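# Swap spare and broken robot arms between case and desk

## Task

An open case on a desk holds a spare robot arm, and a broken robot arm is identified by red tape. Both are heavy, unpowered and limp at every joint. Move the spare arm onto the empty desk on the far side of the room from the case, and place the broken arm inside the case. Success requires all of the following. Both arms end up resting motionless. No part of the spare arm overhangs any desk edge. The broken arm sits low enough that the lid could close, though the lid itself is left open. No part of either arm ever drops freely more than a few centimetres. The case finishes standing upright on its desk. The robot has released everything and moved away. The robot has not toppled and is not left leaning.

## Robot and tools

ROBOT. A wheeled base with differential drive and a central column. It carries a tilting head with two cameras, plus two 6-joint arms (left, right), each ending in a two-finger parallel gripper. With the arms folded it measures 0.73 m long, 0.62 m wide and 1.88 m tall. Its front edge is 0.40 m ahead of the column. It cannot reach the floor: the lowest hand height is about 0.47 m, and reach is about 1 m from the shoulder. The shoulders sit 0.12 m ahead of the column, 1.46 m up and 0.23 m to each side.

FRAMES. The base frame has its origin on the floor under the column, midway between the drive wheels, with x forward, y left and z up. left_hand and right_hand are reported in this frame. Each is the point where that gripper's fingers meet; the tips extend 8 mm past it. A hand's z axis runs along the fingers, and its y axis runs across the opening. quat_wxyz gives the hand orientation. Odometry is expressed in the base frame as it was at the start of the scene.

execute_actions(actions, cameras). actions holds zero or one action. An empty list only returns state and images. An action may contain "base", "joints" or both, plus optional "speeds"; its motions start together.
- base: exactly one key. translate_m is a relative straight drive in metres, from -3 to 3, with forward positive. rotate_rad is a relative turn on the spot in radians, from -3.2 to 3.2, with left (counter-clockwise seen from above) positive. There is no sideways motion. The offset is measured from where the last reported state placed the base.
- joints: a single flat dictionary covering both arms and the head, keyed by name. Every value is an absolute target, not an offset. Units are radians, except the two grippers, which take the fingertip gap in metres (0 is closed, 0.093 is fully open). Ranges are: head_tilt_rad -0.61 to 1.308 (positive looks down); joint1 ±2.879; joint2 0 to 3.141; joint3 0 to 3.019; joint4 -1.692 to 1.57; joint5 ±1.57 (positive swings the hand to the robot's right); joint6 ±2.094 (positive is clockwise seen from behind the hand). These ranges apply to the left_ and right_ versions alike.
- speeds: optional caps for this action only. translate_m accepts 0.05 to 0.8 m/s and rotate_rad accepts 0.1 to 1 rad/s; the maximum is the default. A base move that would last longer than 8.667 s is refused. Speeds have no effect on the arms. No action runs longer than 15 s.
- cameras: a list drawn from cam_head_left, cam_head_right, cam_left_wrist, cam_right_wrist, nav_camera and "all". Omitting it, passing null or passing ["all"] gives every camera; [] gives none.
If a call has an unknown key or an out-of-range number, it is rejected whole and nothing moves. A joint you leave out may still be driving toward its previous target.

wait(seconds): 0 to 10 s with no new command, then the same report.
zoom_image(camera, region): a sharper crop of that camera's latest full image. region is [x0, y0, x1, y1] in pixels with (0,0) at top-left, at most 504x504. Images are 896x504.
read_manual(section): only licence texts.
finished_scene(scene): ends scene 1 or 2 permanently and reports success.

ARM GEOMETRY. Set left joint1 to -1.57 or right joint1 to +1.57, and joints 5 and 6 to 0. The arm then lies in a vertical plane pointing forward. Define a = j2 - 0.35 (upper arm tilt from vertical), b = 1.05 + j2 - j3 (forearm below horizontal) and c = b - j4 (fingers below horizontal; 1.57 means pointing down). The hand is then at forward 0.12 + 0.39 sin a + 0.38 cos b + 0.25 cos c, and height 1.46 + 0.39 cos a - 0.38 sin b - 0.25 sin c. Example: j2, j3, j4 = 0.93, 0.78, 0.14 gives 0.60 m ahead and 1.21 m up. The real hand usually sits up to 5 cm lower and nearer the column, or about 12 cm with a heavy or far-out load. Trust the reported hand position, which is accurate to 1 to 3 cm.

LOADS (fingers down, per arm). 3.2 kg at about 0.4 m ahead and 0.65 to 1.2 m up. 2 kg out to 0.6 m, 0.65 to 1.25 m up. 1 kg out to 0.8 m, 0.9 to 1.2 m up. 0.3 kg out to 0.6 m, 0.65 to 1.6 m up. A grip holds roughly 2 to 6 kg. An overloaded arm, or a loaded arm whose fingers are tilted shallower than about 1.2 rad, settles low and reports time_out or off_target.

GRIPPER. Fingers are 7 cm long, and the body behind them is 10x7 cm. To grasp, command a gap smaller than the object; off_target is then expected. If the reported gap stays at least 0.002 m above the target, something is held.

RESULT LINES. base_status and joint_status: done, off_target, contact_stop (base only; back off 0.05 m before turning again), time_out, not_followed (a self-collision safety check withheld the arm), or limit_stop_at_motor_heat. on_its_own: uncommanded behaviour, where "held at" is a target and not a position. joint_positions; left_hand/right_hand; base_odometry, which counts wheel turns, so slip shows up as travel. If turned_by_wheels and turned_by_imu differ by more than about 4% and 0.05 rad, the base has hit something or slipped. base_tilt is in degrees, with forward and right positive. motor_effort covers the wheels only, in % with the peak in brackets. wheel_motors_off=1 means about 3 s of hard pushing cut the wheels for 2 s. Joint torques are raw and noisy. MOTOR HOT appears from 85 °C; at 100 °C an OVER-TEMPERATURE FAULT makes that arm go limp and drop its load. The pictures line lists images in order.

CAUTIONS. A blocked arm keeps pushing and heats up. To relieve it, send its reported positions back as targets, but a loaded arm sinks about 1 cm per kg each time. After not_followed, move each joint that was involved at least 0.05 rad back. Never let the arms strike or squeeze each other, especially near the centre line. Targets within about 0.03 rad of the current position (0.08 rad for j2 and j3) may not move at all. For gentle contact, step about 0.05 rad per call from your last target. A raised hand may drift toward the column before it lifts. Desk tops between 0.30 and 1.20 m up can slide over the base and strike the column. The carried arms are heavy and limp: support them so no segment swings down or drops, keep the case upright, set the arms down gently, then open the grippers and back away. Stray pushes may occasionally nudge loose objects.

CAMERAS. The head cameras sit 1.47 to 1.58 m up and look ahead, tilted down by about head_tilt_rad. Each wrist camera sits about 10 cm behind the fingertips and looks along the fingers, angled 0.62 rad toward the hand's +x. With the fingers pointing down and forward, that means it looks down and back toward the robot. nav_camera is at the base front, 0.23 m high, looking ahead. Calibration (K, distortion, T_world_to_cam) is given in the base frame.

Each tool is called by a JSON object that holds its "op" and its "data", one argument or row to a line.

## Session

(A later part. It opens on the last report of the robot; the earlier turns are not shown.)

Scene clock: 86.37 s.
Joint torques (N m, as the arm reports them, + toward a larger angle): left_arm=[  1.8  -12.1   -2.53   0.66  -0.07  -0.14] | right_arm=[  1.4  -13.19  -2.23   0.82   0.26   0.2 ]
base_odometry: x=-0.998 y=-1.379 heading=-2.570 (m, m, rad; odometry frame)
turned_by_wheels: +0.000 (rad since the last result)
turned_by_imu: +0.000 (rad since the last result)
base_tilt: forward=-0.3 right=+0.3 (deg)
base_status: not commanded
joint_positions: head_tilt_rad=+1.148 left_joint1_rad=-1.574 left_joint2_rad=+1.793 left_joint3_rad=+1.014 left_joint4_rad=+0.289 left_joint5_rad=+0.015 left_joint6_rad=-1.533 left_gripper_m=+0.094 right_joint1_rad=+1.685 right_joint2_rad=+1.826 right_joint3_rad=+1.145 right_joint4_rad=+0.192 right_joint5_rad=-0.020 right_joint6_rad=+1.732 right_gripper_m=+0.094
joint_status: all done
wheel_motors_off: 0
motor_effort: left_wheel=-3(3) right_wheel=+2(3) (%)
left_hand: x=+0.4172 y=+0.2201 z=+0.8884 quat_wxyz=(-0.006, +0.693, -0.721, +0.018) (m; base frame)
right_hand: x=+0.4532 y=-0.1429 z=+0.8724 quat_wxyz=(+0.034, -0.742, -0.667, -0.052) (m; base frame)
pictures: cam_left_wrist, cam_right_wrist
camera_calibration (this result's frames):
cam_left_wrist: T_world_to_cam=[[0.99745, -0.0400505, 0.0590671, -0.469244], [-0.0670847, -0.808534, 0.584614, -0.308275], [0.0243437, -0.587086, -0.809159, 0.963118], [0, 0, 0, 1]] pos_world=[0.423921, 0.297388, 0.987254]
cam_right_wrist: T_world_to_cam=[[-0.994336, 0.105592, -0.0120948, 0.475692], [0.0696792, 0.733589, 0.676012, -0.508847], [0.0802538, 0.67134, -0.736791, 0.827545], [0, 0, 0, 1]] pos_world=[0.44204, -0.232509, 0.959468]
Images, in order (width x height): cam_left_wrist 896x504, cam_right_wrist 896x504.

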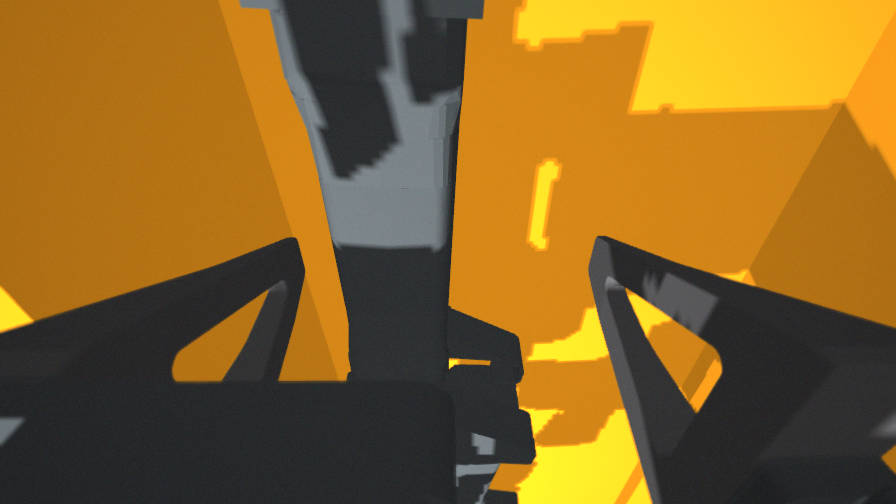

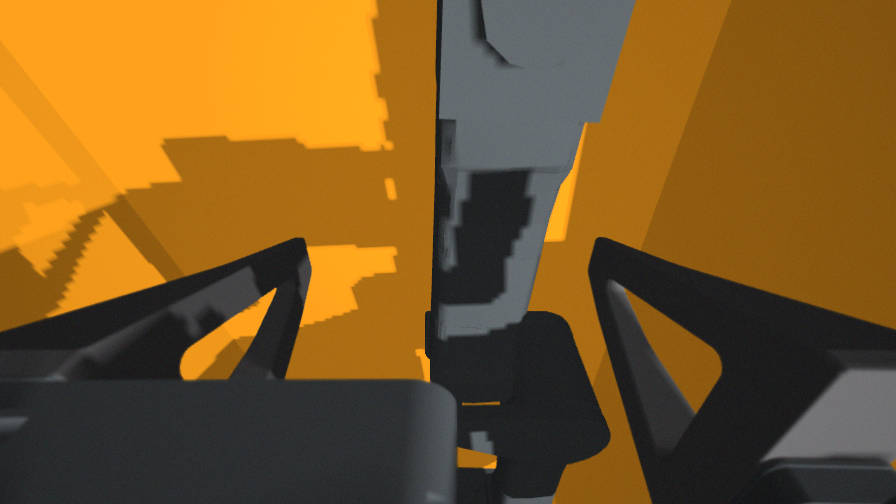

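Need x≈.39 left, .43 right.

{"op": "execute_actions", "data": {
  "actions": [
    {"joints":{"left_joint2_rad":1.87,"right_joint2_rad":1.9}}
  ],
  "cameras": []
}}

{"op": "execute_actions", "data": {
  "actions": [
    {"joints":{"left_joint2_rad":1.91,"right_joint2_rad":1.94,"left_joint3_rad":1.05,"right_joint3_rad":1.18}}
  ],
  "cameras": []
}}

{"op": "execute_actions", "data": {
  "actions": [
    {"joints":{"left_joint2_rad":1.95,"right_joint2_rad":1.98,"left_joint3_rad":1.095,"right_joint3_rad":1.22}}
  ],
  "cameras": ["cam_left_wrist","cam_right_wrist"]
}}

Scene clock: 93.73 s.
Joint torques (N m, as the arm reports them, + toward a larger angle): left_arm=[  0.79 -13.03  -3.34   0.4   -0.09  -0.14] | right_arm=[  1.74 -12.65  -3.02   0.53   0.29   0.21]
base_odometry: x=-0.998 y=-1.379 heading=-2.570 (m, m, rad; odometry frame)
turned_by_wheels: +0.000 (rad since the last result)
turned_by_imu: -0.002 (rad since the last result)
base_tilt: forward=-0.3 right=+0.3 (deg)
base_status: not commanded
joint_positions: head_tilt_rad=+1.148 left_joint1_rad=-1.574 left_joint2_rad=+1.870 left_joint3_rad=+1.014 left_joint4_rad=+0.289 left_joint5_rad=+0.015 left_joint6_rad=-1.533 left_gripper_m=+0.094 right_joint1_rad=+1.685 right_joint2_rad=+1.892 right_joint3_rad=+1.145 right_joint4_rad=+0.192 right_joint5_rad=-0.020 right_joint6_rad=+1.732 right_gripper_m=+0.094
joint_status: all done
wheel_motors_off: 0
motor_effort: left_wheel=-2(3) right_wheel=+2(1) (%)
left_hand: x=+0.3731 y=+0.2201 z=+0.8677 quat_wxyz=(+0.021, +0.693, -0.721, -0.009) (m; base frame)
right_hand: x=+0.4139 y=-0.1432 z=+0.8519 quat_wxyz=(+0.055, -0.741, -0.668, -0.026) (m; base frame)
pictures: none
No camera images: the call's "cameras" was empty. Leave "cameras" out to get every camera's image.

Scene clock: 94.33 s.
Joint torques (N m, as the arm reports them, + toward a larger angle): left_arm=[  1.37 -11.66  -2.88   0.51  -0.09  -0.14] | right_arm=[  1.27 -11.7   -2.75   0.51   0.26   0.17]
base_odometry: x=-0.998 y=-1.379 heading=-2.570 (m, m, rad; odometry frame)
turned_by_wheels: +0.000 (rad since the last result)
turned_by_imu: +0.000 (rad since the last result)
base_tilt: forward=-0.3 right=+0.3 (deg)
base_status: not commanded
joint_positions: head_tilt_rad=+1.148 left_joint1_rad=-1.574 left_joint2_rad=+1.893 left_joint3_rad=+1.051 left_joint4_rad=+0.289 left_joint5_rad=+0.015 left_joint6_rad=-1.533 left_gripper_m=+0.094 right_joint1_rad=+1.685 right_joint2_rad=+1.918 right_joint3_rad=+1.183 right_joint4_rad=+0.192 right_joint5_rad=-0.020 right_joint6_rad=+1.732 right_gripper_m=+0.094
joint_status: all done
wheel_motors_off: 0
motor_effort: left_wheel=-2(2) right_wheel=+2(2) (%)
left_hand: x=+0.3815 y=+0.2200 z=+0.8569 quat_wxyz=(+0.017, +0.693, -0.721, -0.004) (m; base frame)
right_hand: x=+0.4216 y=-0.1416 z=+0.8409 quat_wxyz=(+0.051, -0.742, -0.668, -0.031) (m; base frame)
pictures: none
No camera images: the call's "cameras" was empty. Leave "cameras" out to get every camera's image.

Scene clock: 95.03 s.
Joint torques (N m, as the arm reports them, + toward a larger angle): left_arm=[  1.54 -12.64  -2.91   0.4   -0.09  -0.16] | right_arm=[  1.47 -12.51  -2.73   0.73   0.26   0.24]
base_odometry: x=-0.998 y=-1.379 heading=-2.570 (m, m, rad; odometry frame)
turned_by_wheels: +0.000 (rad since the last result)
turned_by_imu: +0.000 (rad since the last result)
base_tilt: forward=-0.3 right=+0.3 (deg)
base_status: not commanded
joint_positions: head_tilt_rad=+1.148 left_joint1_rad=-1.574 left_joint2_rad=+1.937 left_joint3_rad=+1.097 left_joint4_rad=+0.289 left_joint5_rad=+0.015 left_joint6_rad=-1.533 left_gripper_m=+0.094 right_joint1_rad=+1.685 right_joint2_rad=+1.961 right_joint3_rad=+1.224 right_joint4_rad=+0.192 right_joint5_rad=-0.020 right_joint6_rad=+1.732 right_gripper_m=+0.094
joint_status: all done
wheel_motors_off: 0
motor_effort: left_wheel=-2(2) right_wheel=+2(3) (%)
left_hand: x=+0.3827 y=+0.2200 z=+0.8397 quat_wxyz=(+0.016, +0.693, -0.721, -0.003) (m; base frame)
right_hand: x=+0.4193 y=-0.1401 z=+0.8245 quat_wxyz=(+0.052, -0.741, -0.668, -0.030) (m; base frame)
pictures: cam_left_wrist, cam_right_wrist
camera_calibration (this result's frames):
cam_left_wrist: T_world_to_cam=[[0.99919, -0.0402079, -0.00188866, -0.381389], [-0.031427, -0.808578, 0.587549, -0.298303], [-0.0251512, -0.587013, -0.809187, 0.94349], [0, 0, 0, 1]] pos_world=[0.395435, 0.297305, 0.938006]
cam_right_wrist: T_world_to_cam=[[-0.99403, 0.100121, 0.0433572, 0.394447], [0.103326, 0.736225, 0.668802, -0.483969], [0.0350403, 0.66929, -0.742175, 0.816232], [0, 0, 0, 1]] pos_world=[0.413497, -0.229478, 0.912365]
Images, in order (width x height): cam_left_wrist 896x504, cam_right_wrist 896x504.

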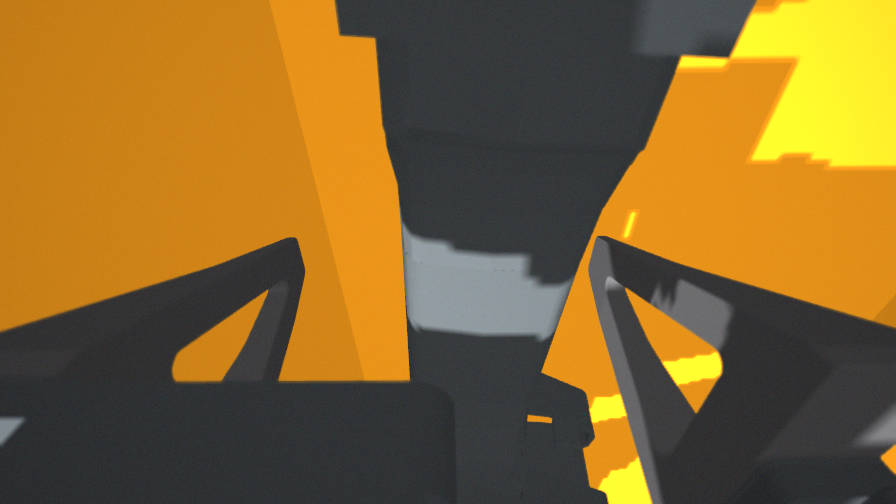

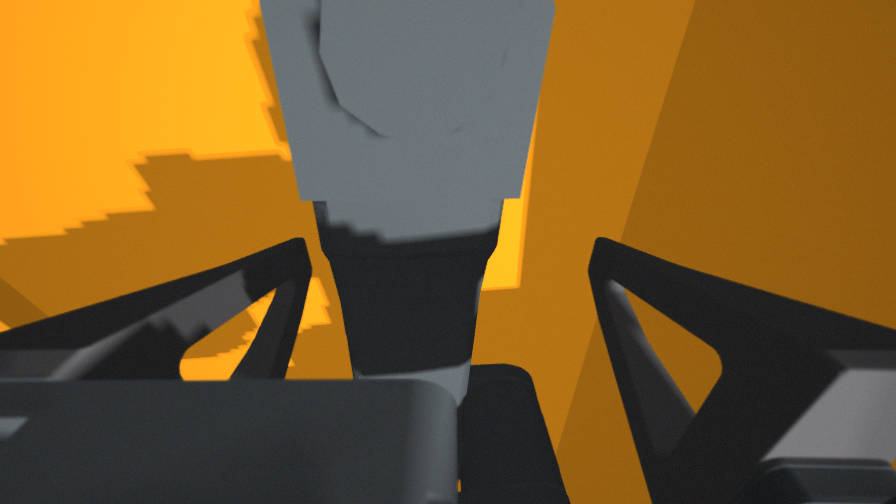

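{"op": "execute_actions", "data": {
  "actions": [
    {"joints":{"left_joint2_rad":1.99,"right_joint2_rad":2.02,"left_joint3_rad":1.145,"right_joint3_rad":1.28,"left_joint4_rad":0.33,"left_joint6_rad":-1.47}}
  ],
  "cameras": []
}}

{"op": "execute_actions", "data": {
  "actions": [
    {"joints":{"left_joint2_rad":2.03,"right_joint2_rad":2.06,"left_joint3_rad":1.19,"right_joint3_rad":1.325}}
  ],
  "cameras": ["cam_left_wrist","cam_right_wrist"]
}}

{"op": "execute_actions", "data": {
  "actions": [
    {"joints":{"left_gripper_m":0,"right_gripper_m":0}}
  ],
  "cameras": ["cam_head_left","cam_left_wrist","cam_right_wrist"]
}}

Scene clock: 103.33 s.
Joint torques (N m, as the arm reports them, + toward a larger angle): left_arm=[  1.28 -12.84  -2.99   0.7   -0.1   -0.03] | right_arm=[  1.79 -12.41  -2.41   0.81   0.31   0.21]
base_odometry: x=-0.998 y=-1.379 heading=-2.570 (m, m, rad; odometry frame)
turned_by_wheels: +0.000 (rad since the last result)
turned_by_imu: -0.002 (rad since the last result)
base_tilt: forward=-0.3 right=+0.3 (deg)
base_status: not commanded
joint_positions: head_tilt_rad=+1.148 left_joint1_rad=-1.574 left_joint2_rad=+1.975 left_joint3_rad=+1.147 left_joint4_rad=+0.324 left_joint5_rad=+0.015 left_joint6_rad=-1.477 left_gripper_m=+0.094 right_joint1_rad=+1.685 right_joint2_rad=+2.001 right_joint3_rad=+1.282 right_joint4_rad=+0.192 right_joint5_rad=-0.020 right_joint6_rad=+1.732 right_gripper_m=+0.094
joint_status: all done
wheel_motors_off: 0
motor_effort: left_wheel=-3(2) right_wheel=+1(3) (%)
left_hand: x=+0.3983 y=+0.2199 z=+0.8236 quat_wxyz=(-0.002, +0.672, -0.740, +0.013) (m; base frame)
right_hand: x=+0.4298 y=-0.1379 z=+0.8077 quat_wxyz=(+0.046, -0.742, -0.668, -0.037) (m; base frame)
pictures: none
No camera images: the call's "cameras" was empty. Leave "cameras" out to get every camera's image.

Scene clock: 104.03 s.
Joint torques (N m, as the arm reports them, + toward a larger angle): left_arm=[  1.81 -12.45  -2.57   0.78  -0.06   0.  ] | right_arm=[  1.27 -12.36  -2.39   0.85   0.27   0.2 ]
base_odometry: x=-0.998 y=-1.379 heading=-2.570 (m, m, rad; odometry frame)
turned_by_wheels: +0.000 (rad since the last result)
turned_by_imu: +0.000 (rad since the last result)
base_tilt: forward=-0.3 right=+0.3 (deg)
base_status: not commanded
joint_positions: head_tilt_rad=+1.148 left_joint1_rad=-1.574 left_joint2_rad=+2.016 left_joint3_rad=+1.191 left_joint4_rad=+0.324 left_joint5_rad=+0.015 left_joint6_rad=-1.477 left_gripper_m=+0.094 right_joint1_rad=+1.685 right_joint2_rad=+2.040 right_joint3_rad=+1.328 right_joint4_rad=+0.192 right_joint5_rad=-0.020 right_joint6_rad=+1.732 right_gripper_m=+0.094
joint_status: all done
wheel_motors_off: 0
motor_effort: left_wheel=-1(2) right_wheel=+3(3) (%)
left_hand: x=+0.3992 y=+0.2199 z=+0.8076 quat_wxyz=(-0.003, +0.672, -0.740, +0.014) (m; base frame)
right_hand: x=+0.4327 y=-0.1362 z=+0.7925 quat_wxyz=(+0.044, -0.742, -0.668, -0.040) (m; base frame)
pictures: cam_left_wrist, cam_right_wrist
camera_calibration (this result's frames):
cam_left_wrist: T_world_to_cam=[[0.99416, -0.0956086, 0.0500442, -0.425634], [-0.106783, -0.80462, 0.58411, -0.246983], [-0.0155793, -0.586043, -0.81013, 0.914534], [0, 0, 0, 1]] pos_world=[0.411022, 0.296535, 0.906458]
cam_right_wrist: T_world_to_cam=[[-0.994561, 0.102612, 0.0178795, 0.429569], [0.0879187, 0.734993, 0.67235, -0.463188], [0.05585, 0.670265, -0.740017, 0.778822], [0, 0, 0, 1]] pos_world=[0.424458, -0.225656, 0.880086]
Images, in order (width x height): cam_left_wrist 896x504, cam_right_wrist 896x504.

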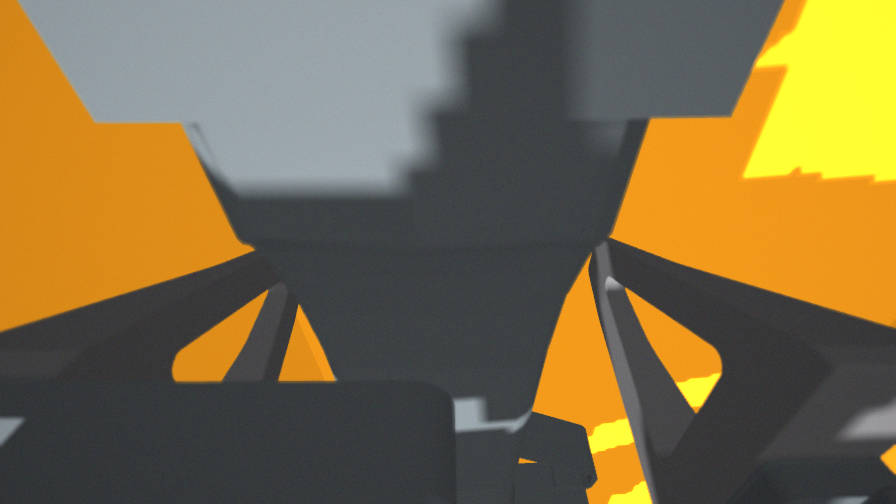

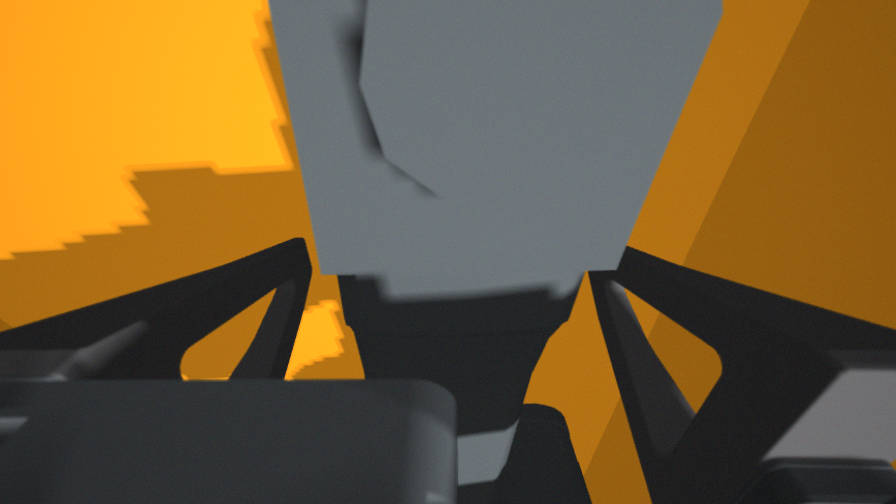

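Scene clock: 104.77 s.
Joint torques (N m, as the arm reports them, + toward a larger angle): left_arm=[  1.91 -12.77  -2.67   0.74  -0.04   0.04] | right_arm=[  1.47 -12.83  -2.25   0.63   0.25   0.09]
base_odometry: x=-0.998 y=-1.379 heading=-2.570 (m, m, rad; odometry frame)
turned_by_wheels: +0.000 (rad since the last result)
turned_by_imu: +0.000 (rad since the last result)
base_tilt: forward=-0.2 right=+0.3 (deg)
base_status: not commanded
joint_positions: head_tilt_rad=+1.148 left_joint1_rad=-1.574 left_joint2_rad=+2.017 left_joint3_rad=+1.190 left_joint4_rad=+0.323 left_joint5_rad=+0.014 left_joint6_rad=-1.485 left_gripper_m=+0.053 right_joint1_rad=+1.685 right_joint2_rad=+2.041 right_joint3_rad=+1.327 right_joint4_rad=+0.197 right_joint5_rad=-0.019 right_joint6_rad=+1.744 right_gripper_m=+0.055
joint_status: left_gripper_m off_target (ended at +0.053, target +0.000); right_gripper_m off_target (ended at +0.055, target +0.000)
wheel_motors_off: 0
motor_effort: left_wheel=-1(3) right_wheel=+2(1) (%)
left_hand: x=+0.3972 y=+0.2201 z=+0.8074 quat_wxyz=(-0.002, +0.676, -0.737, +0.013) (m; base frame)
right_hand: x=+0.4328 y=-0.1363 z=+0.7922 quat_wxyz=(+0.043, -0.746, -0.664, -0.040) (m; base frame)
pictures: cam_head_left, cam_left_wrist, cam_right_wrist
camera_calibration (this result's frames):
cam_head_left: T_world_to_cam=[[0.0612947, -0.997613, -0.0318038, 0.0696688], [-0.867948, -0.0375399, -0.495234, 0.795003], [0.492858, 0.0579592, -0.868177, 1.23094], [0, 0, 0, 1]] pos_world=[0.0790705, 0.0280022, 1.46461]
cam_left_wrist: T_world_to_cam=[[0.995119, -0.0872959, 0.046023, -0.422627], [-0.0977065, -0.806046, 0.583733, -0.249926], [-0.0138609, -0.58538, -0.81064, 0.914077], [0, 0, 0, 1]] pos_world=[0.408814, 0.296737, 0.906329]
cam_right_wrist: T_world_to_cam=[[-0.993326, 0.114259, 0.0157281, 0.432422], [0.0951053, 0.734289, 0.672142, -0.465957], [0.0652493, 0.669152, -0.740255, 0.774622], [0, 0, 0, 1]] pos_world=[0.423308, -0.225602, 0.879806]
Images, in order (width x height): cam_head_left 896x504, cam_left_wrist 896x504, cam_right_wrist 896x504.

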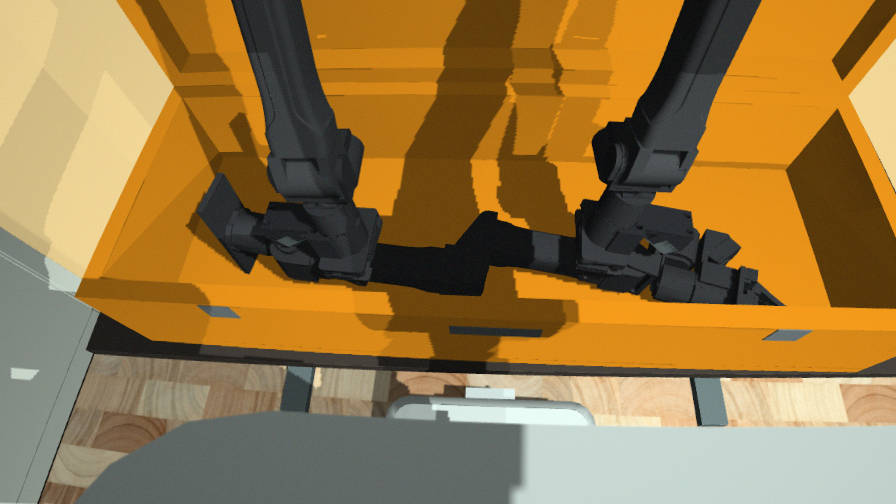

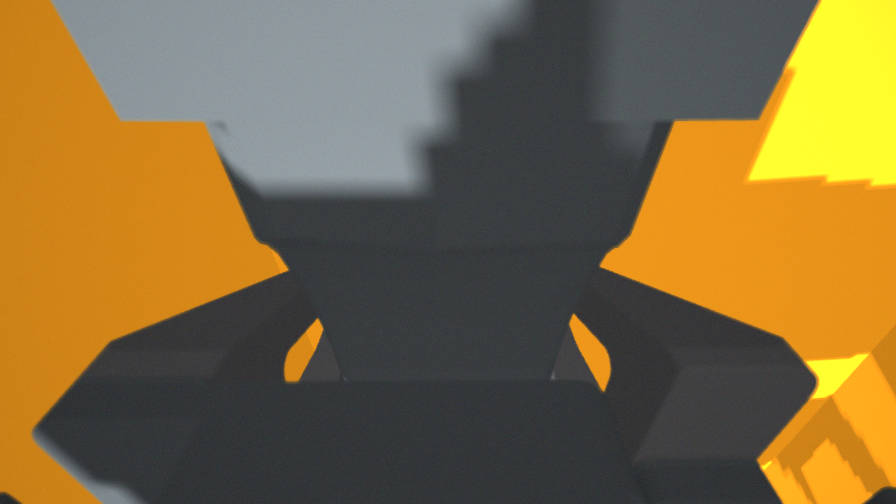

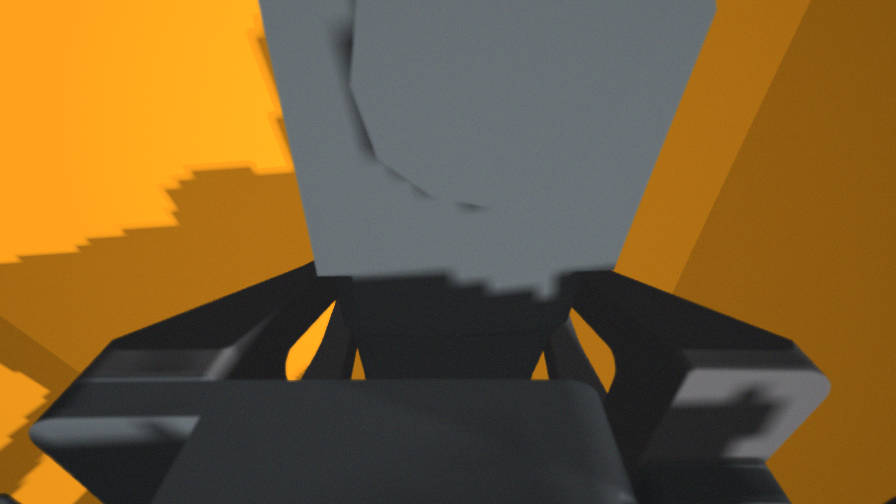

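Lift, j2 leading.

{"op": "execute_actions", "data": {
  "actions": [
    {"joints":{"left_joint2_rad":1.93,"right_joint2_rad":1.96}}
  ],
  "cameras": []
}}

{"op": "execute_actions", "data": {
  "actions": [
    {"joints":{"left_joint2_rad":1.85,"right_joint2_rad":1.88,"left_joint3_rad":1.14,"right_joint3_rad":1.275}}
  ],
  "cameras": []
}}

{"op": "execute_actions", "data": {
  "actions": [
    {"joints":{"left_joint2_rad":1.77,"right_joint2_rad":1.8,"left_joint3_rad":1.08,"right_joint3_rad":1.215,"left_joint4_rad":0.28,"right_joint4_rad":0.15}}
  ],
  "cameras": ["cam_head_left"]
}}

Scene clock: 114.80 s.
Joint torques (N m, as the arm reports them, + toward a larger angle): left_arm=[  1.4  -21.56  -2.72   0.87  -0.04   0.05] | right_arm=[  1.37 -19.58  -2.29   0.46   0.24   0.12]
base_odometry: x=-0.998 y=-1.379 heading=-2.570 (m, m, rad; odometry frame)
turned_by_wheels: +0.000 (rad since the last result)
turned_by_imu: -0.001 (rad since the last result)
base_tilt: forward=-0.3 right=+0.3 (deg)
base_status: not commanded
joint_positions: head_tilt_rad=+1.148 left_joint1_rad=-1.574 left_joint2_rad=+2.013 left_joint3_rad=+1.190 left_joint4_rad=+0.319 left_joint5_rad=+0.014 left_joint6_rad=-1.485 left_gripper_m=+0.053 right_joint1_rad=+1.685 right_joint2_rad=+2.038 right_joint3_rad=+1.327 right_joint4_rad=+0.197 right_joint5_rad=-0.019 right_joint6_rad=+1.744 right_gripper_m=+0.055
joint_status: all done
wheel_motors_off: 0
motor_effort: left_wheel=+0(0) right_wheel=+1(2) (%)
left_hand: x=+0.3989 y=+0.2201 z=+0.8085 quat_wxyz=(-0.002, +0.676, -0.737, +0.013) (m; base frame)
right_hand: x=+0.4346 y=-0.1363 z=+0.7931 quat_wxyz=(+0.042, -0.746, -0.664, -0.042) (m; base frame)
pictures: none
No camera images: the call's "cameras" was empty. Leave "cameras" out to get every camera's image.

Scene clock: 115.63 s.
Joint torques (N m, as the arm reports them, + toward a larger angle): left_arm=[  1.69 -26.25  -5.45   1.09  -0.11   0.06] | right_arm=[  1.92 -22.82  -4.5    0.41   0.11   0.  ]
base_odometry: x=-0.998 y=-1.379 heading=-2.570 (m, m, rad; odometry frame)
turned_by_wheels: +0.000 (rad since the last result)
turned_by_imu: +0.000 (rad since the last result)
base_tilt: forward=-0.2 right=+0.3 (deg)
base_status: not commanded
joint_positions: head_tilt_rad=+1.148 left_joint1_rad=-1.578 left_joint2_rad=+1.977 left_joint3_rad=+1.178 left_joint4_rad=+0.313 left_joint5_rad=+0.015 left_joint6_rad=-1.484 left_gripper_m=+0.053 right_joint1_rad=+1.680 right_joint2_rad=+1.999 right_joint3_rad=+1.303 right_joint4_rad=+0.197 right_joint5_rad=-0.016 right_joint6_rad=+1.756 right_gripper_m=+0.054
joint_status: all done
wheel_motors_off: 0
motor_effort: left_wheel=-2(2) right_wheel=-1(1) (%)
left_hand: x=+0.4128 y=+0.2168 z=+0.8198 quat_wxyz=(-0.006, +0.674, -0.738, +0.020) (m; base frame)
right_hand: x=+0.4453 y=-0.1408 z=+0.8066 quat_wxyz=(+0.035, -0.751, -0.658, -0.045) (m; base frame)
pictures: none
No camera images: the call's "cameras" was empty. Leave "cameras" out to get every camera's image.

Scene clock: 116.53 s.
Joint torques (N m, as the arm reports them, + toward a larger angle): left_arm=[  2.28 -25.16  -4.35   0.95  -0.16   0.13] | right_arm=[  2.   -22.87  -3.38  -0.26   0.11   0.  ]
base_odometry: x=-0.998 y=-1.379 heading=-2.570 (m, m, rad; odometry frame)
turned_by_wheels: +0.000 (rad since the last result)
turned_by_imu: +0.000 (rad since the last result)
base_tilt: forward=-0.3 right=+0.3 (deg)
base_status: not commanded
joint_positions: head_tilt_rad=+1.148 left_joint1_rad=-1.583 left_joint2_rad=+1.890 left_joint3_rad=+1.107 left_joint4_rad=+0.266 left_joint5_rad=+0.016 left_joint6_rad=-1.493 left_gripper_m=+0.053 right_joint1_rad=+1.680 right_joint2_rad=+1.915 right_joint3_rad=+1.231 right_joint4_rad=+0.167 right_joint5_rad=-0.016 right_joint6_rad=+1.760 right_gripper_m=+0.054
joint_status: all done
wheel_motors_off: 0
motor_effort: left_wheel=-2(3) right_wheel=+0(3) (%)
left_hand: x=+0.4120 y=+0.2138 z=+0.8516 quat_wxyz=(+0.006, +0.677, -0.736, +0.012) (m; base frame)
right_hand: x=+0.4468 y=-0.1435 z=+0.8379 quat_wxyz=(+0.041, -0.752, -0.657, -0.038) (m; base frame)
pictures: cam_head_left
camera_calibration (this result's frames):
cam_head_left: T_world_to_cam=[[0.0612947, -0.997613, -0.0318038, 0.0696688], [-0.867948, -0.0375399, -0.495234, 0.795003], [0.492858, 0.0579592, -0.868177, 1.23094], [0, 0, 0, 1]] pos_world=[0.0790705, 0.0280022, 1.46461]
Images, in order (width x height): cam_head_left 896x504.

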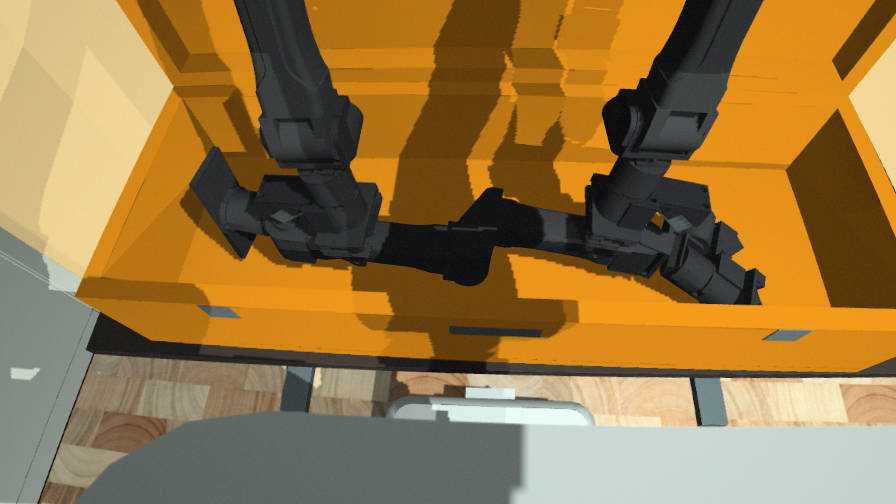

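{"op": "execute_actions", "data": {
  "actions": [
    {"joints":{"left_joint2_rad":1.68,"right_joint2_rad":1.71,"left_joint3_rad":1.03,"right_joint3_rad":1.16,"left_joint4_rad":0.25,"right_joint4_rad":0.13}}
  ],
  "cameras": []
}}

{"op": "execute_actions", "data": {
  "actions": [
    {"joints":{"left_joint2_rad":1.58,"right_joint2_rad":1.61,"left_joint3_rad":0.97,"right_joint3_rad":1.1,"left_joint4_rad":0.2,"right_joint4_rad":0.08,"right_joint1_rad":1.7,"left_joint1_rad":-1.59}}
  ],
  "cameras": []
}}

{"op": "execute_actions", "data": {
  "actions": [
    {"joints":{"left_joint2_rad":1.46,"right_joint2_rad":1.49,"left_joint3_rad":0.9,"right_joint3_rad":1.02,"left_joint4_rad":0.15,"right_joint4_rad":0.04}}
  ],
  "cameras": []
}}

{"op": "execute_actions", "data": {
  "actions": [
    {"joints":{"left_joint2_rad":1.33,"right_joint2_rad":1.36,"left_joint3_rad":0.83,"right_joint3_rad":0.94,"left_joint4_rad":0.1,"right_joint4_rad":0.0,"right_joint1_rad":1.715,"left_joint1_rad":-1.6}}
  ],
  "cameras": ["cam_head_left"]
}}

Scene clock: 134.10 s.
Joint torques (N m, as the arm reports them, + toward a larger angle): left_arm=[  1.98 -25.7   -3.86   1.04  -0.04   0.12] | right_arm=[  1.07 -23.84  -3.56  -0.23   0.33  -0.04]
base_odometry: x=-0.998 y=-1.379 heading=-2.570 (m, m, rad; odometry frame)
turned_by_wheels: +0.000 (rad since the last result)
turned_by_imu: -0.002 (rad since the last result)
base_tilt: forward=-0.3 right=+0.3 (deg)
base_status: not commanded
joint_positions: head_tilt_rad=+1.148 left_joint1_rad=-1.584 left_joint2_rad=+1.799 left_joint3_rad=+1.053 left_joint4_rad=+0.237 left_joint5_rad=+0.014 left_joint6_rad=-1.494 left_gripper_m=+0.053 right_joint1_rad=+1.682 right_joint2_rad=+1.837 right_joint3_rad=+1.183 right_joint4_rad=+0.149 right_joint5_rad=-0.021 right_joint6_rad=+1.761 right_gripper_m=+0.054
joint_status: all done
wheel_motors_off: 0
motor_effort: left_wheel=-1(3) right_wheel=+0(2) (%)
left_hand: x=+0.4251 y=+0.2136 z=+0.8830 quat_wxyz=(+0.003, +0.677, -0.736, +0.014) (m; base frame)
right_hand: x=+0.4600 y=-0.1435 z=+0.8664 quat_wxyz=(+0.039, -0.752, -0.656, -0.044) (m; base frame)
pictures: none
No camera images: the call's "cameras" was empty. Leave "cameras" out to get every camera's image.

Scene clock: 135.07 s.
Joint torques (N m, as the arm reports them, + toward a larger angle): left_arm=[  1.26 -26.19  -3.16   0.94   0.17   0.17] | right_arm=[  3.17 -24.03  -2.79  -0.6    0.18  -0.06]
base_odometry: x=-0.998 y=-1.379 heading=-2.570 (m, m, rad; odometry frame)
turned_by_wheels: +0.000 (rad since the last result)
turned_by_imu: +0.000 (rad since the last result)
base_tilt: forward=-0.2 right=+0.3 (deg)
base_status: not commanded
joint_positions: head_tilt_rad=+1.148 left_joint1_rad=-1.591 left_joint2_rad=+1.702 left_joint3_rad=+0.988 left_joint4_rad=+0.187 left_joint5_rad=+0.009 left_joint6_rad=-1.500 left_gripper_m=+0.053 right_joint1_rad=+1.685 right_joint2_rad=+1.741 right_joint3_rad=+1.117 right_joint4_rad=+0.101 right_joint5_rad=-0.018 right_joint6_rad=+1.762 right_gripper_m=+0.054
joint_status: all done
wheel_motors_off: 0
motor_effort: left_wheel=-2(2) right_wheel=+0(1) (%)
left_hand: x=+0.4265 y=+0.2104 z=+0.9173 quat_wxyz=(+0.010, +0.678, -0.735, +0.008) (m; base frame)
right_hand: x=+0.4623 y=-0.1454 z=+0.9017 quat_wxyz=(+0.045, -0.751, -0.657, -0.037) (m; base frame)
pictures: none
No camera images: the call's "cameras" was empty. Leave "cameras" out to get every camera's image.

Scene clock: 136.00 s.
Joint torques (N m, as the arm reports them, + toward a larger angle): left_arm=[  1.45 -25.2   -2.36   0.78   0.35   0.17] | right_arm=[  2.9  -24.2   -2.7   -0.43   0.07  -0.07]
base_odometry: x=-0.998 y=-1.379 heading=-2.570 (m, m, rad; odometry frame)
turned_by_wheels: +0.000 (rad since the last result)
turned_by_imu: +0.000 (rad since the last result)
base_tilt: forward=-0.3 right=+0.3 (deg)
base_status: not commanded
joint_positions: head_tilt_rad=+1.148 left_joint1_rad=-1.594 left_joint2_rad=+1.577 left_joint3_rad=+0.913 left_joint4_rad=+0.139 left_joint5_rad=+0.005 left_joint6_rad=-1.499 left_gripper_m=+0.053 right_joint1_rad=+1.691 right_joint2_rad=+1.628 right_joint3_rad=+1.043 right_joint4_rad=+0.063 right_joint5_rad=-0.016 right_joint6_rad=+1.766 right_gripper_m=+0.054
joint_status: all done
wheel_motors_off: 0
motor_effort: left_wheel=+0(4) right_wheel=+0(2) (%)
left_hand: x=+0.4327 y=+0.2094 z=+0.9605 quat_wxyz=(+0.009, +0.677, -0.736, +0.009) (m; base frame)
right_hand: x=+0.4673 y=-0.1456 z=+0.9431 quat_wxyz=(+0.046, -0.752, -0.656, -0.039) (m; base frame)
pictures: none
No camera images: the call's "cameras" was empty. Leave "cameras" out to get every camera's image.

Scene clock: 137.13 s.
Joint torques (N m, as the arm reports them, + toward a larger angle): left_arm=[  0.64 -24.8   -1.04   1.06   0.19   0.2 ] | right_arm=[  2.54 -24.56  -2.1   -0.51  -0.21  -0.17]
base_odometry: x=-0.998 y=-1.379 heading=-2.570 (m, m, rad; odometry frame)
turned_by_wheels: +0.000 (rad since the last result)
turned_by_imu: +0.000 (rad since the last result)
base_tilt: forward=-0.3 right=+0.3 (deg)
base_status: not commanded
joint_positions: head_tilt_rad=+1.148 left_joint1_rad=-1.597 left_joint2_rad=+1.448 left_joint3_rad=+0.836 left_joint4_rad=+0.087 left_joint5_rad=+0.008 left_joint6_rad=-1.499 left_gripper_m=+0.053 right_joint1_rad=+1.701 right_joint2_rad=+1.498 right_joint3_rad=+0.958 right_joint4_rad=+0.020 right_joint5_rad=-0.009 right_joint6_rad=+1.774 right_gripper_m=+0.054
joint_status: all done
wheel_motors_off: 0
motor_effort: left_wheel=-2(3) right_wheel=+1(3) (%)
left_hand: x=+0.4331 y=+0.2082 z=+1.0040 quat_wxyz=(+0.011, +0.676, -0.736, +0.011) (m; base frame)
right_hand: x=+0.4675 y=-0.1458 z=+0.9896 quat_wxyz=(+0.046, -0.753, -0.655, -0.040) (m; base frame)
pictures: cam_head_left
camera_calibration (this result's frames):
cam_head_left: T_world_to_cam=[[0.0612947, -0.997613, -0.0318038, 0.0696688], [-0.867948, -0.0375399, -0.495234, 0.795003], [0.492858, 0.0579592, -0.868177, 1.23094], [0, 0, 0, 1]] pos_world=[0.0790705, 0.0280022, 1.46461]
Images, in order (width x height): cam_head_left 896x504.

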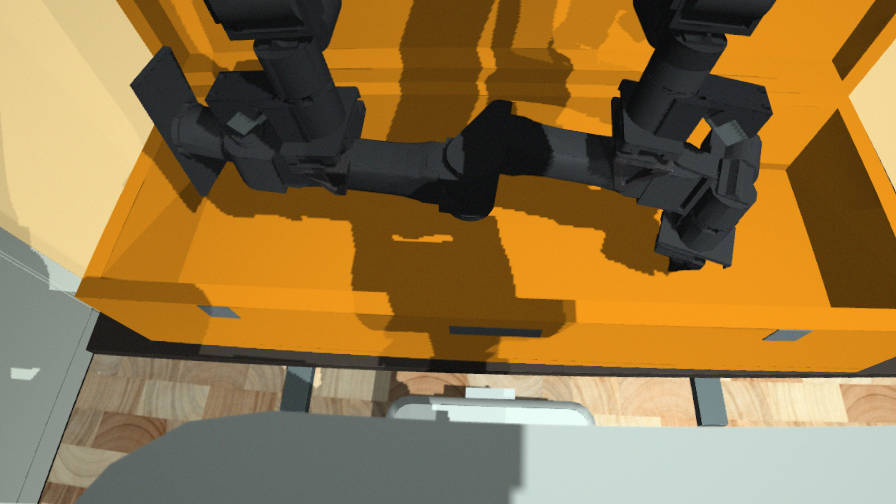

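{"op": "execute_actions", "data": {
  "actions": [
    {"joints":{"left_joint2_rad":1.18,"right_joint2_rad":1.2,"left_joint3_rad":0.76,"right_joint3_rad":0.86,"left_joint4_rad":0.03,"right_joint4_rad":-0.06,"right_joint6_rad":1.78}}
  ],
  "cameras": []
}}

{"op": "execute_actions", "data": {
  "actions": [
    {"joints":{"left_joint2_rad":1.02,"right_joint2_rad":1.04,"left_joint3_rad":0.7,"right_joint3_rad":0.79,"left_joint4_rad":-0.06,"right_joint4_rad":-0.14,"right_joint1_rad":1.73,"left_joint1_rad":-1.61}}
  ],
  "cameras": []
}}

{"op": "execute_actions", "data": {
  "actions": [
    {"joints":{"left_joint2_rad":0.86,"right_joint2_rad":0.88,"left_joint3_rad":0.65,"right_joint3_rad":0.74,"left_joint4_rad":-0.17,"right_joint4_rad":-0.25}}
  ],
  "cameras": []
}}

{"op": "execute_actions", "data": {
  "actions": [
    {"joints":{"head_tilt_rad":0.9,"left_joint2_rad":0.7,"right_joint2_rad":0.72,"left_joint3_rad":0.61,"right_joint3_rad":0.7,"left_joint4_rad":-0.29,"right_joint4_rad":-0.37,"right_joint1_rad":1.75,"left_joint1_rad":-1.62}}
  ],
  "cameras": ["cam_head_right"]
}}

Scene clock: 154.13 s.
Joint torques (N m, as the arm reports them, + toward a larger angle): left_arm=[  1.58 -23.73  -0.18   0.91   0.01   0.18] | right_arm=[  1.75 -23.71  -0.25  -0.34  -0.25   0.03]
base_odometry: x=-0.998 y=-1.379 heading=-2.570 (m, m, rad; odometry frame)
turned_by_wheels: +0.000 (rad since the last result)
turned_by_imu: -0.002 (rad since the last result)
base_tilt: forward=-0.3 right=+0.3 (deg)
base_status: not commanded
joint_positions: head_tilt_rad=+1.148 left_joint1_rad=-1.602 left_joint2_rad=+1.293 left_joint3_rad=+0.758 left_joint4_rad=+0.018 left_joint5_rad=+0.012 left_joint6_rad=-1.496 left_gripper_m=+0.053 right_joint1_rad=+1.708 right_joint2_rad=+1.336 right_joint3_rad=+0.865 right_joint4_rad=-0.042 right_joint5_rad=-0.009 right_joint6_rad=+1.792 right_gripper_m=+0.054
joint_status: all done
wheel_motors_off: 0
motor_effort: left_wheel=-2(3) right_wheel=+2(4) (%)
left_hand: x=+0.4330 y=+0.2058 z=+1.0533 quat_wxyz=(+0.011, +0.674, -0.738, +0.017) (m; base frame)
right_hand: x=+0.4653 y=-0.1480 z=+1.0448 quat_wxyz=(+0.047, -0.758, -0.650, -0.044) (m; base frame)
pictures: none
No camera images: the call's "cameras" was empty. Leave "cameras" out to get every camera's image.

Scene clock: 155.27 s.
Joint torques (N m, as the arm reports them, + toward a larger angle): left_arm=[  1.08 -22.67   1.88   0.86  -0.04   0.13] | right_arm=[  2.28 -22.58   1.39  -0.16  -0.35  -0.04]
base_odometry: x=-0.998 y=-1.379 heading=-2.570 (m, m, rad; odometry frame)
turned_by_wheels: +0.000 (rad since the last result)
turned_by_imu: +0.000 (rad since the last result)
base_tilt: forward=-0.3 right=+0.3 (deg)
base_status: not commanded
joint_positions: head_tilt_rad=+1.148 left_joint1_rad=-1.610 left_joint2_rad=+1.130 left_joint3_rad=+0.687 left_joint4_rad=-0.073 left_joint5_rad=+0.014 left_joint6_rad=-1.497 left_gripper_m=+0.053 right_joint1_rad=+1.719 right_joint2_rad=+1.174 right_joint3_rad=+0.785 right_joint4_rad=-0.124 right_joint5_rad=-0.006 right_joint6_rad=+1.804 right_gripper_m=+0.054
joint_status: all done
wheel_motors_off: 0
motor_effort: left_wheel=-2(3) right_wheel=+1(3) (%)
left_hand: x=+0.4281 y=+0.2034 z=+1.1025 quat_wxyz=(+0.013, +0.673, -0.739, +0.020) (m; base frame)
right_hand: x=+0.4586 y=-0.1497 z=+1.0971 quat_wxyz=(+0.050, -0.759, -0.647, -0.046) (m; base frame)
pictures: none
No camera images: the call's "cameras" was empty. Leave "cameras" out to get every camera's image.

Scene clock: 156.33 s.
Joint torques (N m, as the arm reports them, + toward a larger angle): left_arm=[  1.42 -20.15   3.59   0.83  -0.29   0.22] | right_arm=[  0.08 -20.71   3.76  -0.42  -0.19  -0.12]
base_odometry: x=-0.998 y=-1.379 heading=-2.570 (m, m, rad; odometry frame)
turned_by_wheels: +0.000 (rad since the last result)
turned_by_imu: +0.000 (rad since the last result)
base_tilt: forward=-0.3 right=+0.3 (deg)
base_status: not commanded
joint_positions: head_tilt_rad=+1.148 left_joint1_rad=-1.617 left_joint2_rad=+0.965 left_joint3_rad=+0.623 left_joint4_rad=-0.181 left_joint5_rad=+0.020 left_joint6_rad=-1.504 left_gripper_m=+0.053 right_joint1_rad=+1.730 right_joint2_rad=+1.008 right_joint3_rad=+0.719 right_joint4_rad=-0.231 right_joint5_rad=-0.011 right_joint6_rad=+1.812 right_gripper_m=+0.054
joint_status: all done
wheel_motors_off: 0
motor_effort: left_wheel=-1(3) right_wheel=+0(4) (%)
left_hand: x=+0.4155 y=+0.2011 z=+1.1486 quat_wxyz=(+0.021, +0.674, -0.738, +0.022) (m; base frame)
right_hand: x=+0.4473 y=-0.1514 z=+1.1476 quat_wxyz=(+0.057, -0.760, -0.646, -0.047) (m; base frame)
pictures: none
No camera images: the call's "cameras" was empty. Leave "cameras" out to get every camera's image.

Scene clock: 157.37 s.
Joint torques (N m, as the arm reports them, + toward a larger angle): left_arm=[  1.27 -19.25   6.07   0.8   -0.36   0.27] | right_arm=[  0.67 -19.76   6.24  -0.66  -0.21  -0.23]
base_odometry: x=-0.998 y=-1.379 heading=-2.570 (m, m, rad; odometry frame)
turned_by_wheels: +0.000 (rad since the last result)
turned_by_imu: +0.000 (rad since the last result)
base_tilt: forward=-0.2 right=+0.3 (deg)
base_status: not commanded
joint_positions: head_tilt_rad=+0.915 left_joint1_rad=-1.625 left_joint2_rad=+0.796 left_joint3_rad=+0.569 left_joint4_rad=-0.302 left_joint5_rad=+0.022 left_joint6_rad=-1.509 left_gripper_m=+0.053 right_joint1_rad=+1.747 right_joint2_rad=+0.840 right_joint3_rad=+0.663 right_joint4_rad=-0.346 right_joint5_rad=-0.010 right_joint6_rad=+1.824 right_gripper_m=+0.054
joint_status: all done
wheel_motors_off: 0
motor_effort: left_wheel=-2(4) right_wheel=+1(4) (%)
left_hand: x=+0.4011 y=+0.1996 z=+1.1923 quat_wxyz=(+0.026, +0.674, -0.738, +0.023) (m; base frame)
right_hand: x=+0.4330 y=-0.1522 z=+1.1955 quat_wxyz=(+0.064, -0.761, -0.644, -0.050) (m; base frame)
pictures: cam_head_right
camera_calibration (this result's frames):
cam_head_right: T_world_to_cam=[[0.0655687, -0.996463, -0.0525616, 0.0269056], [-0.742174, -0.013491, -0.670072, 1.05401], [0.666993, 0.0829456, -0.740433, 1.02344], [0, 0, 0, 1]] pos_world=[0.0978671, -0.0438595, 1.46546]
Images, in order (width x height): cam_head_right 896x504.

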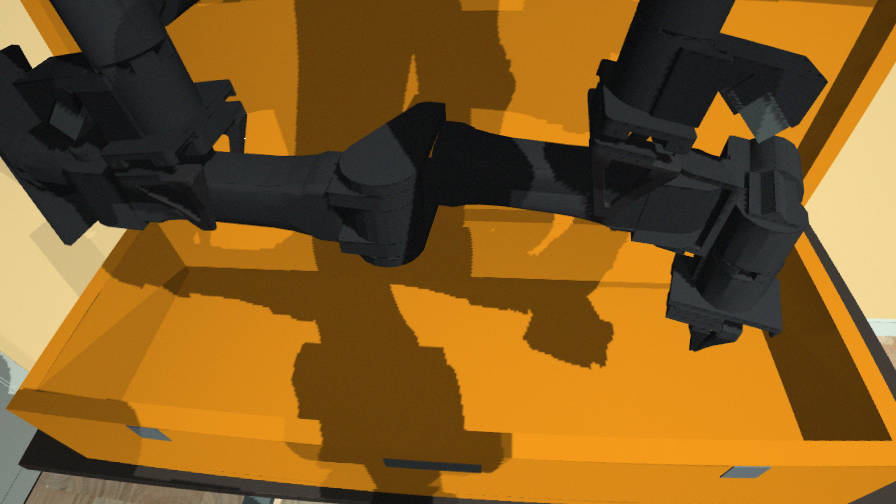

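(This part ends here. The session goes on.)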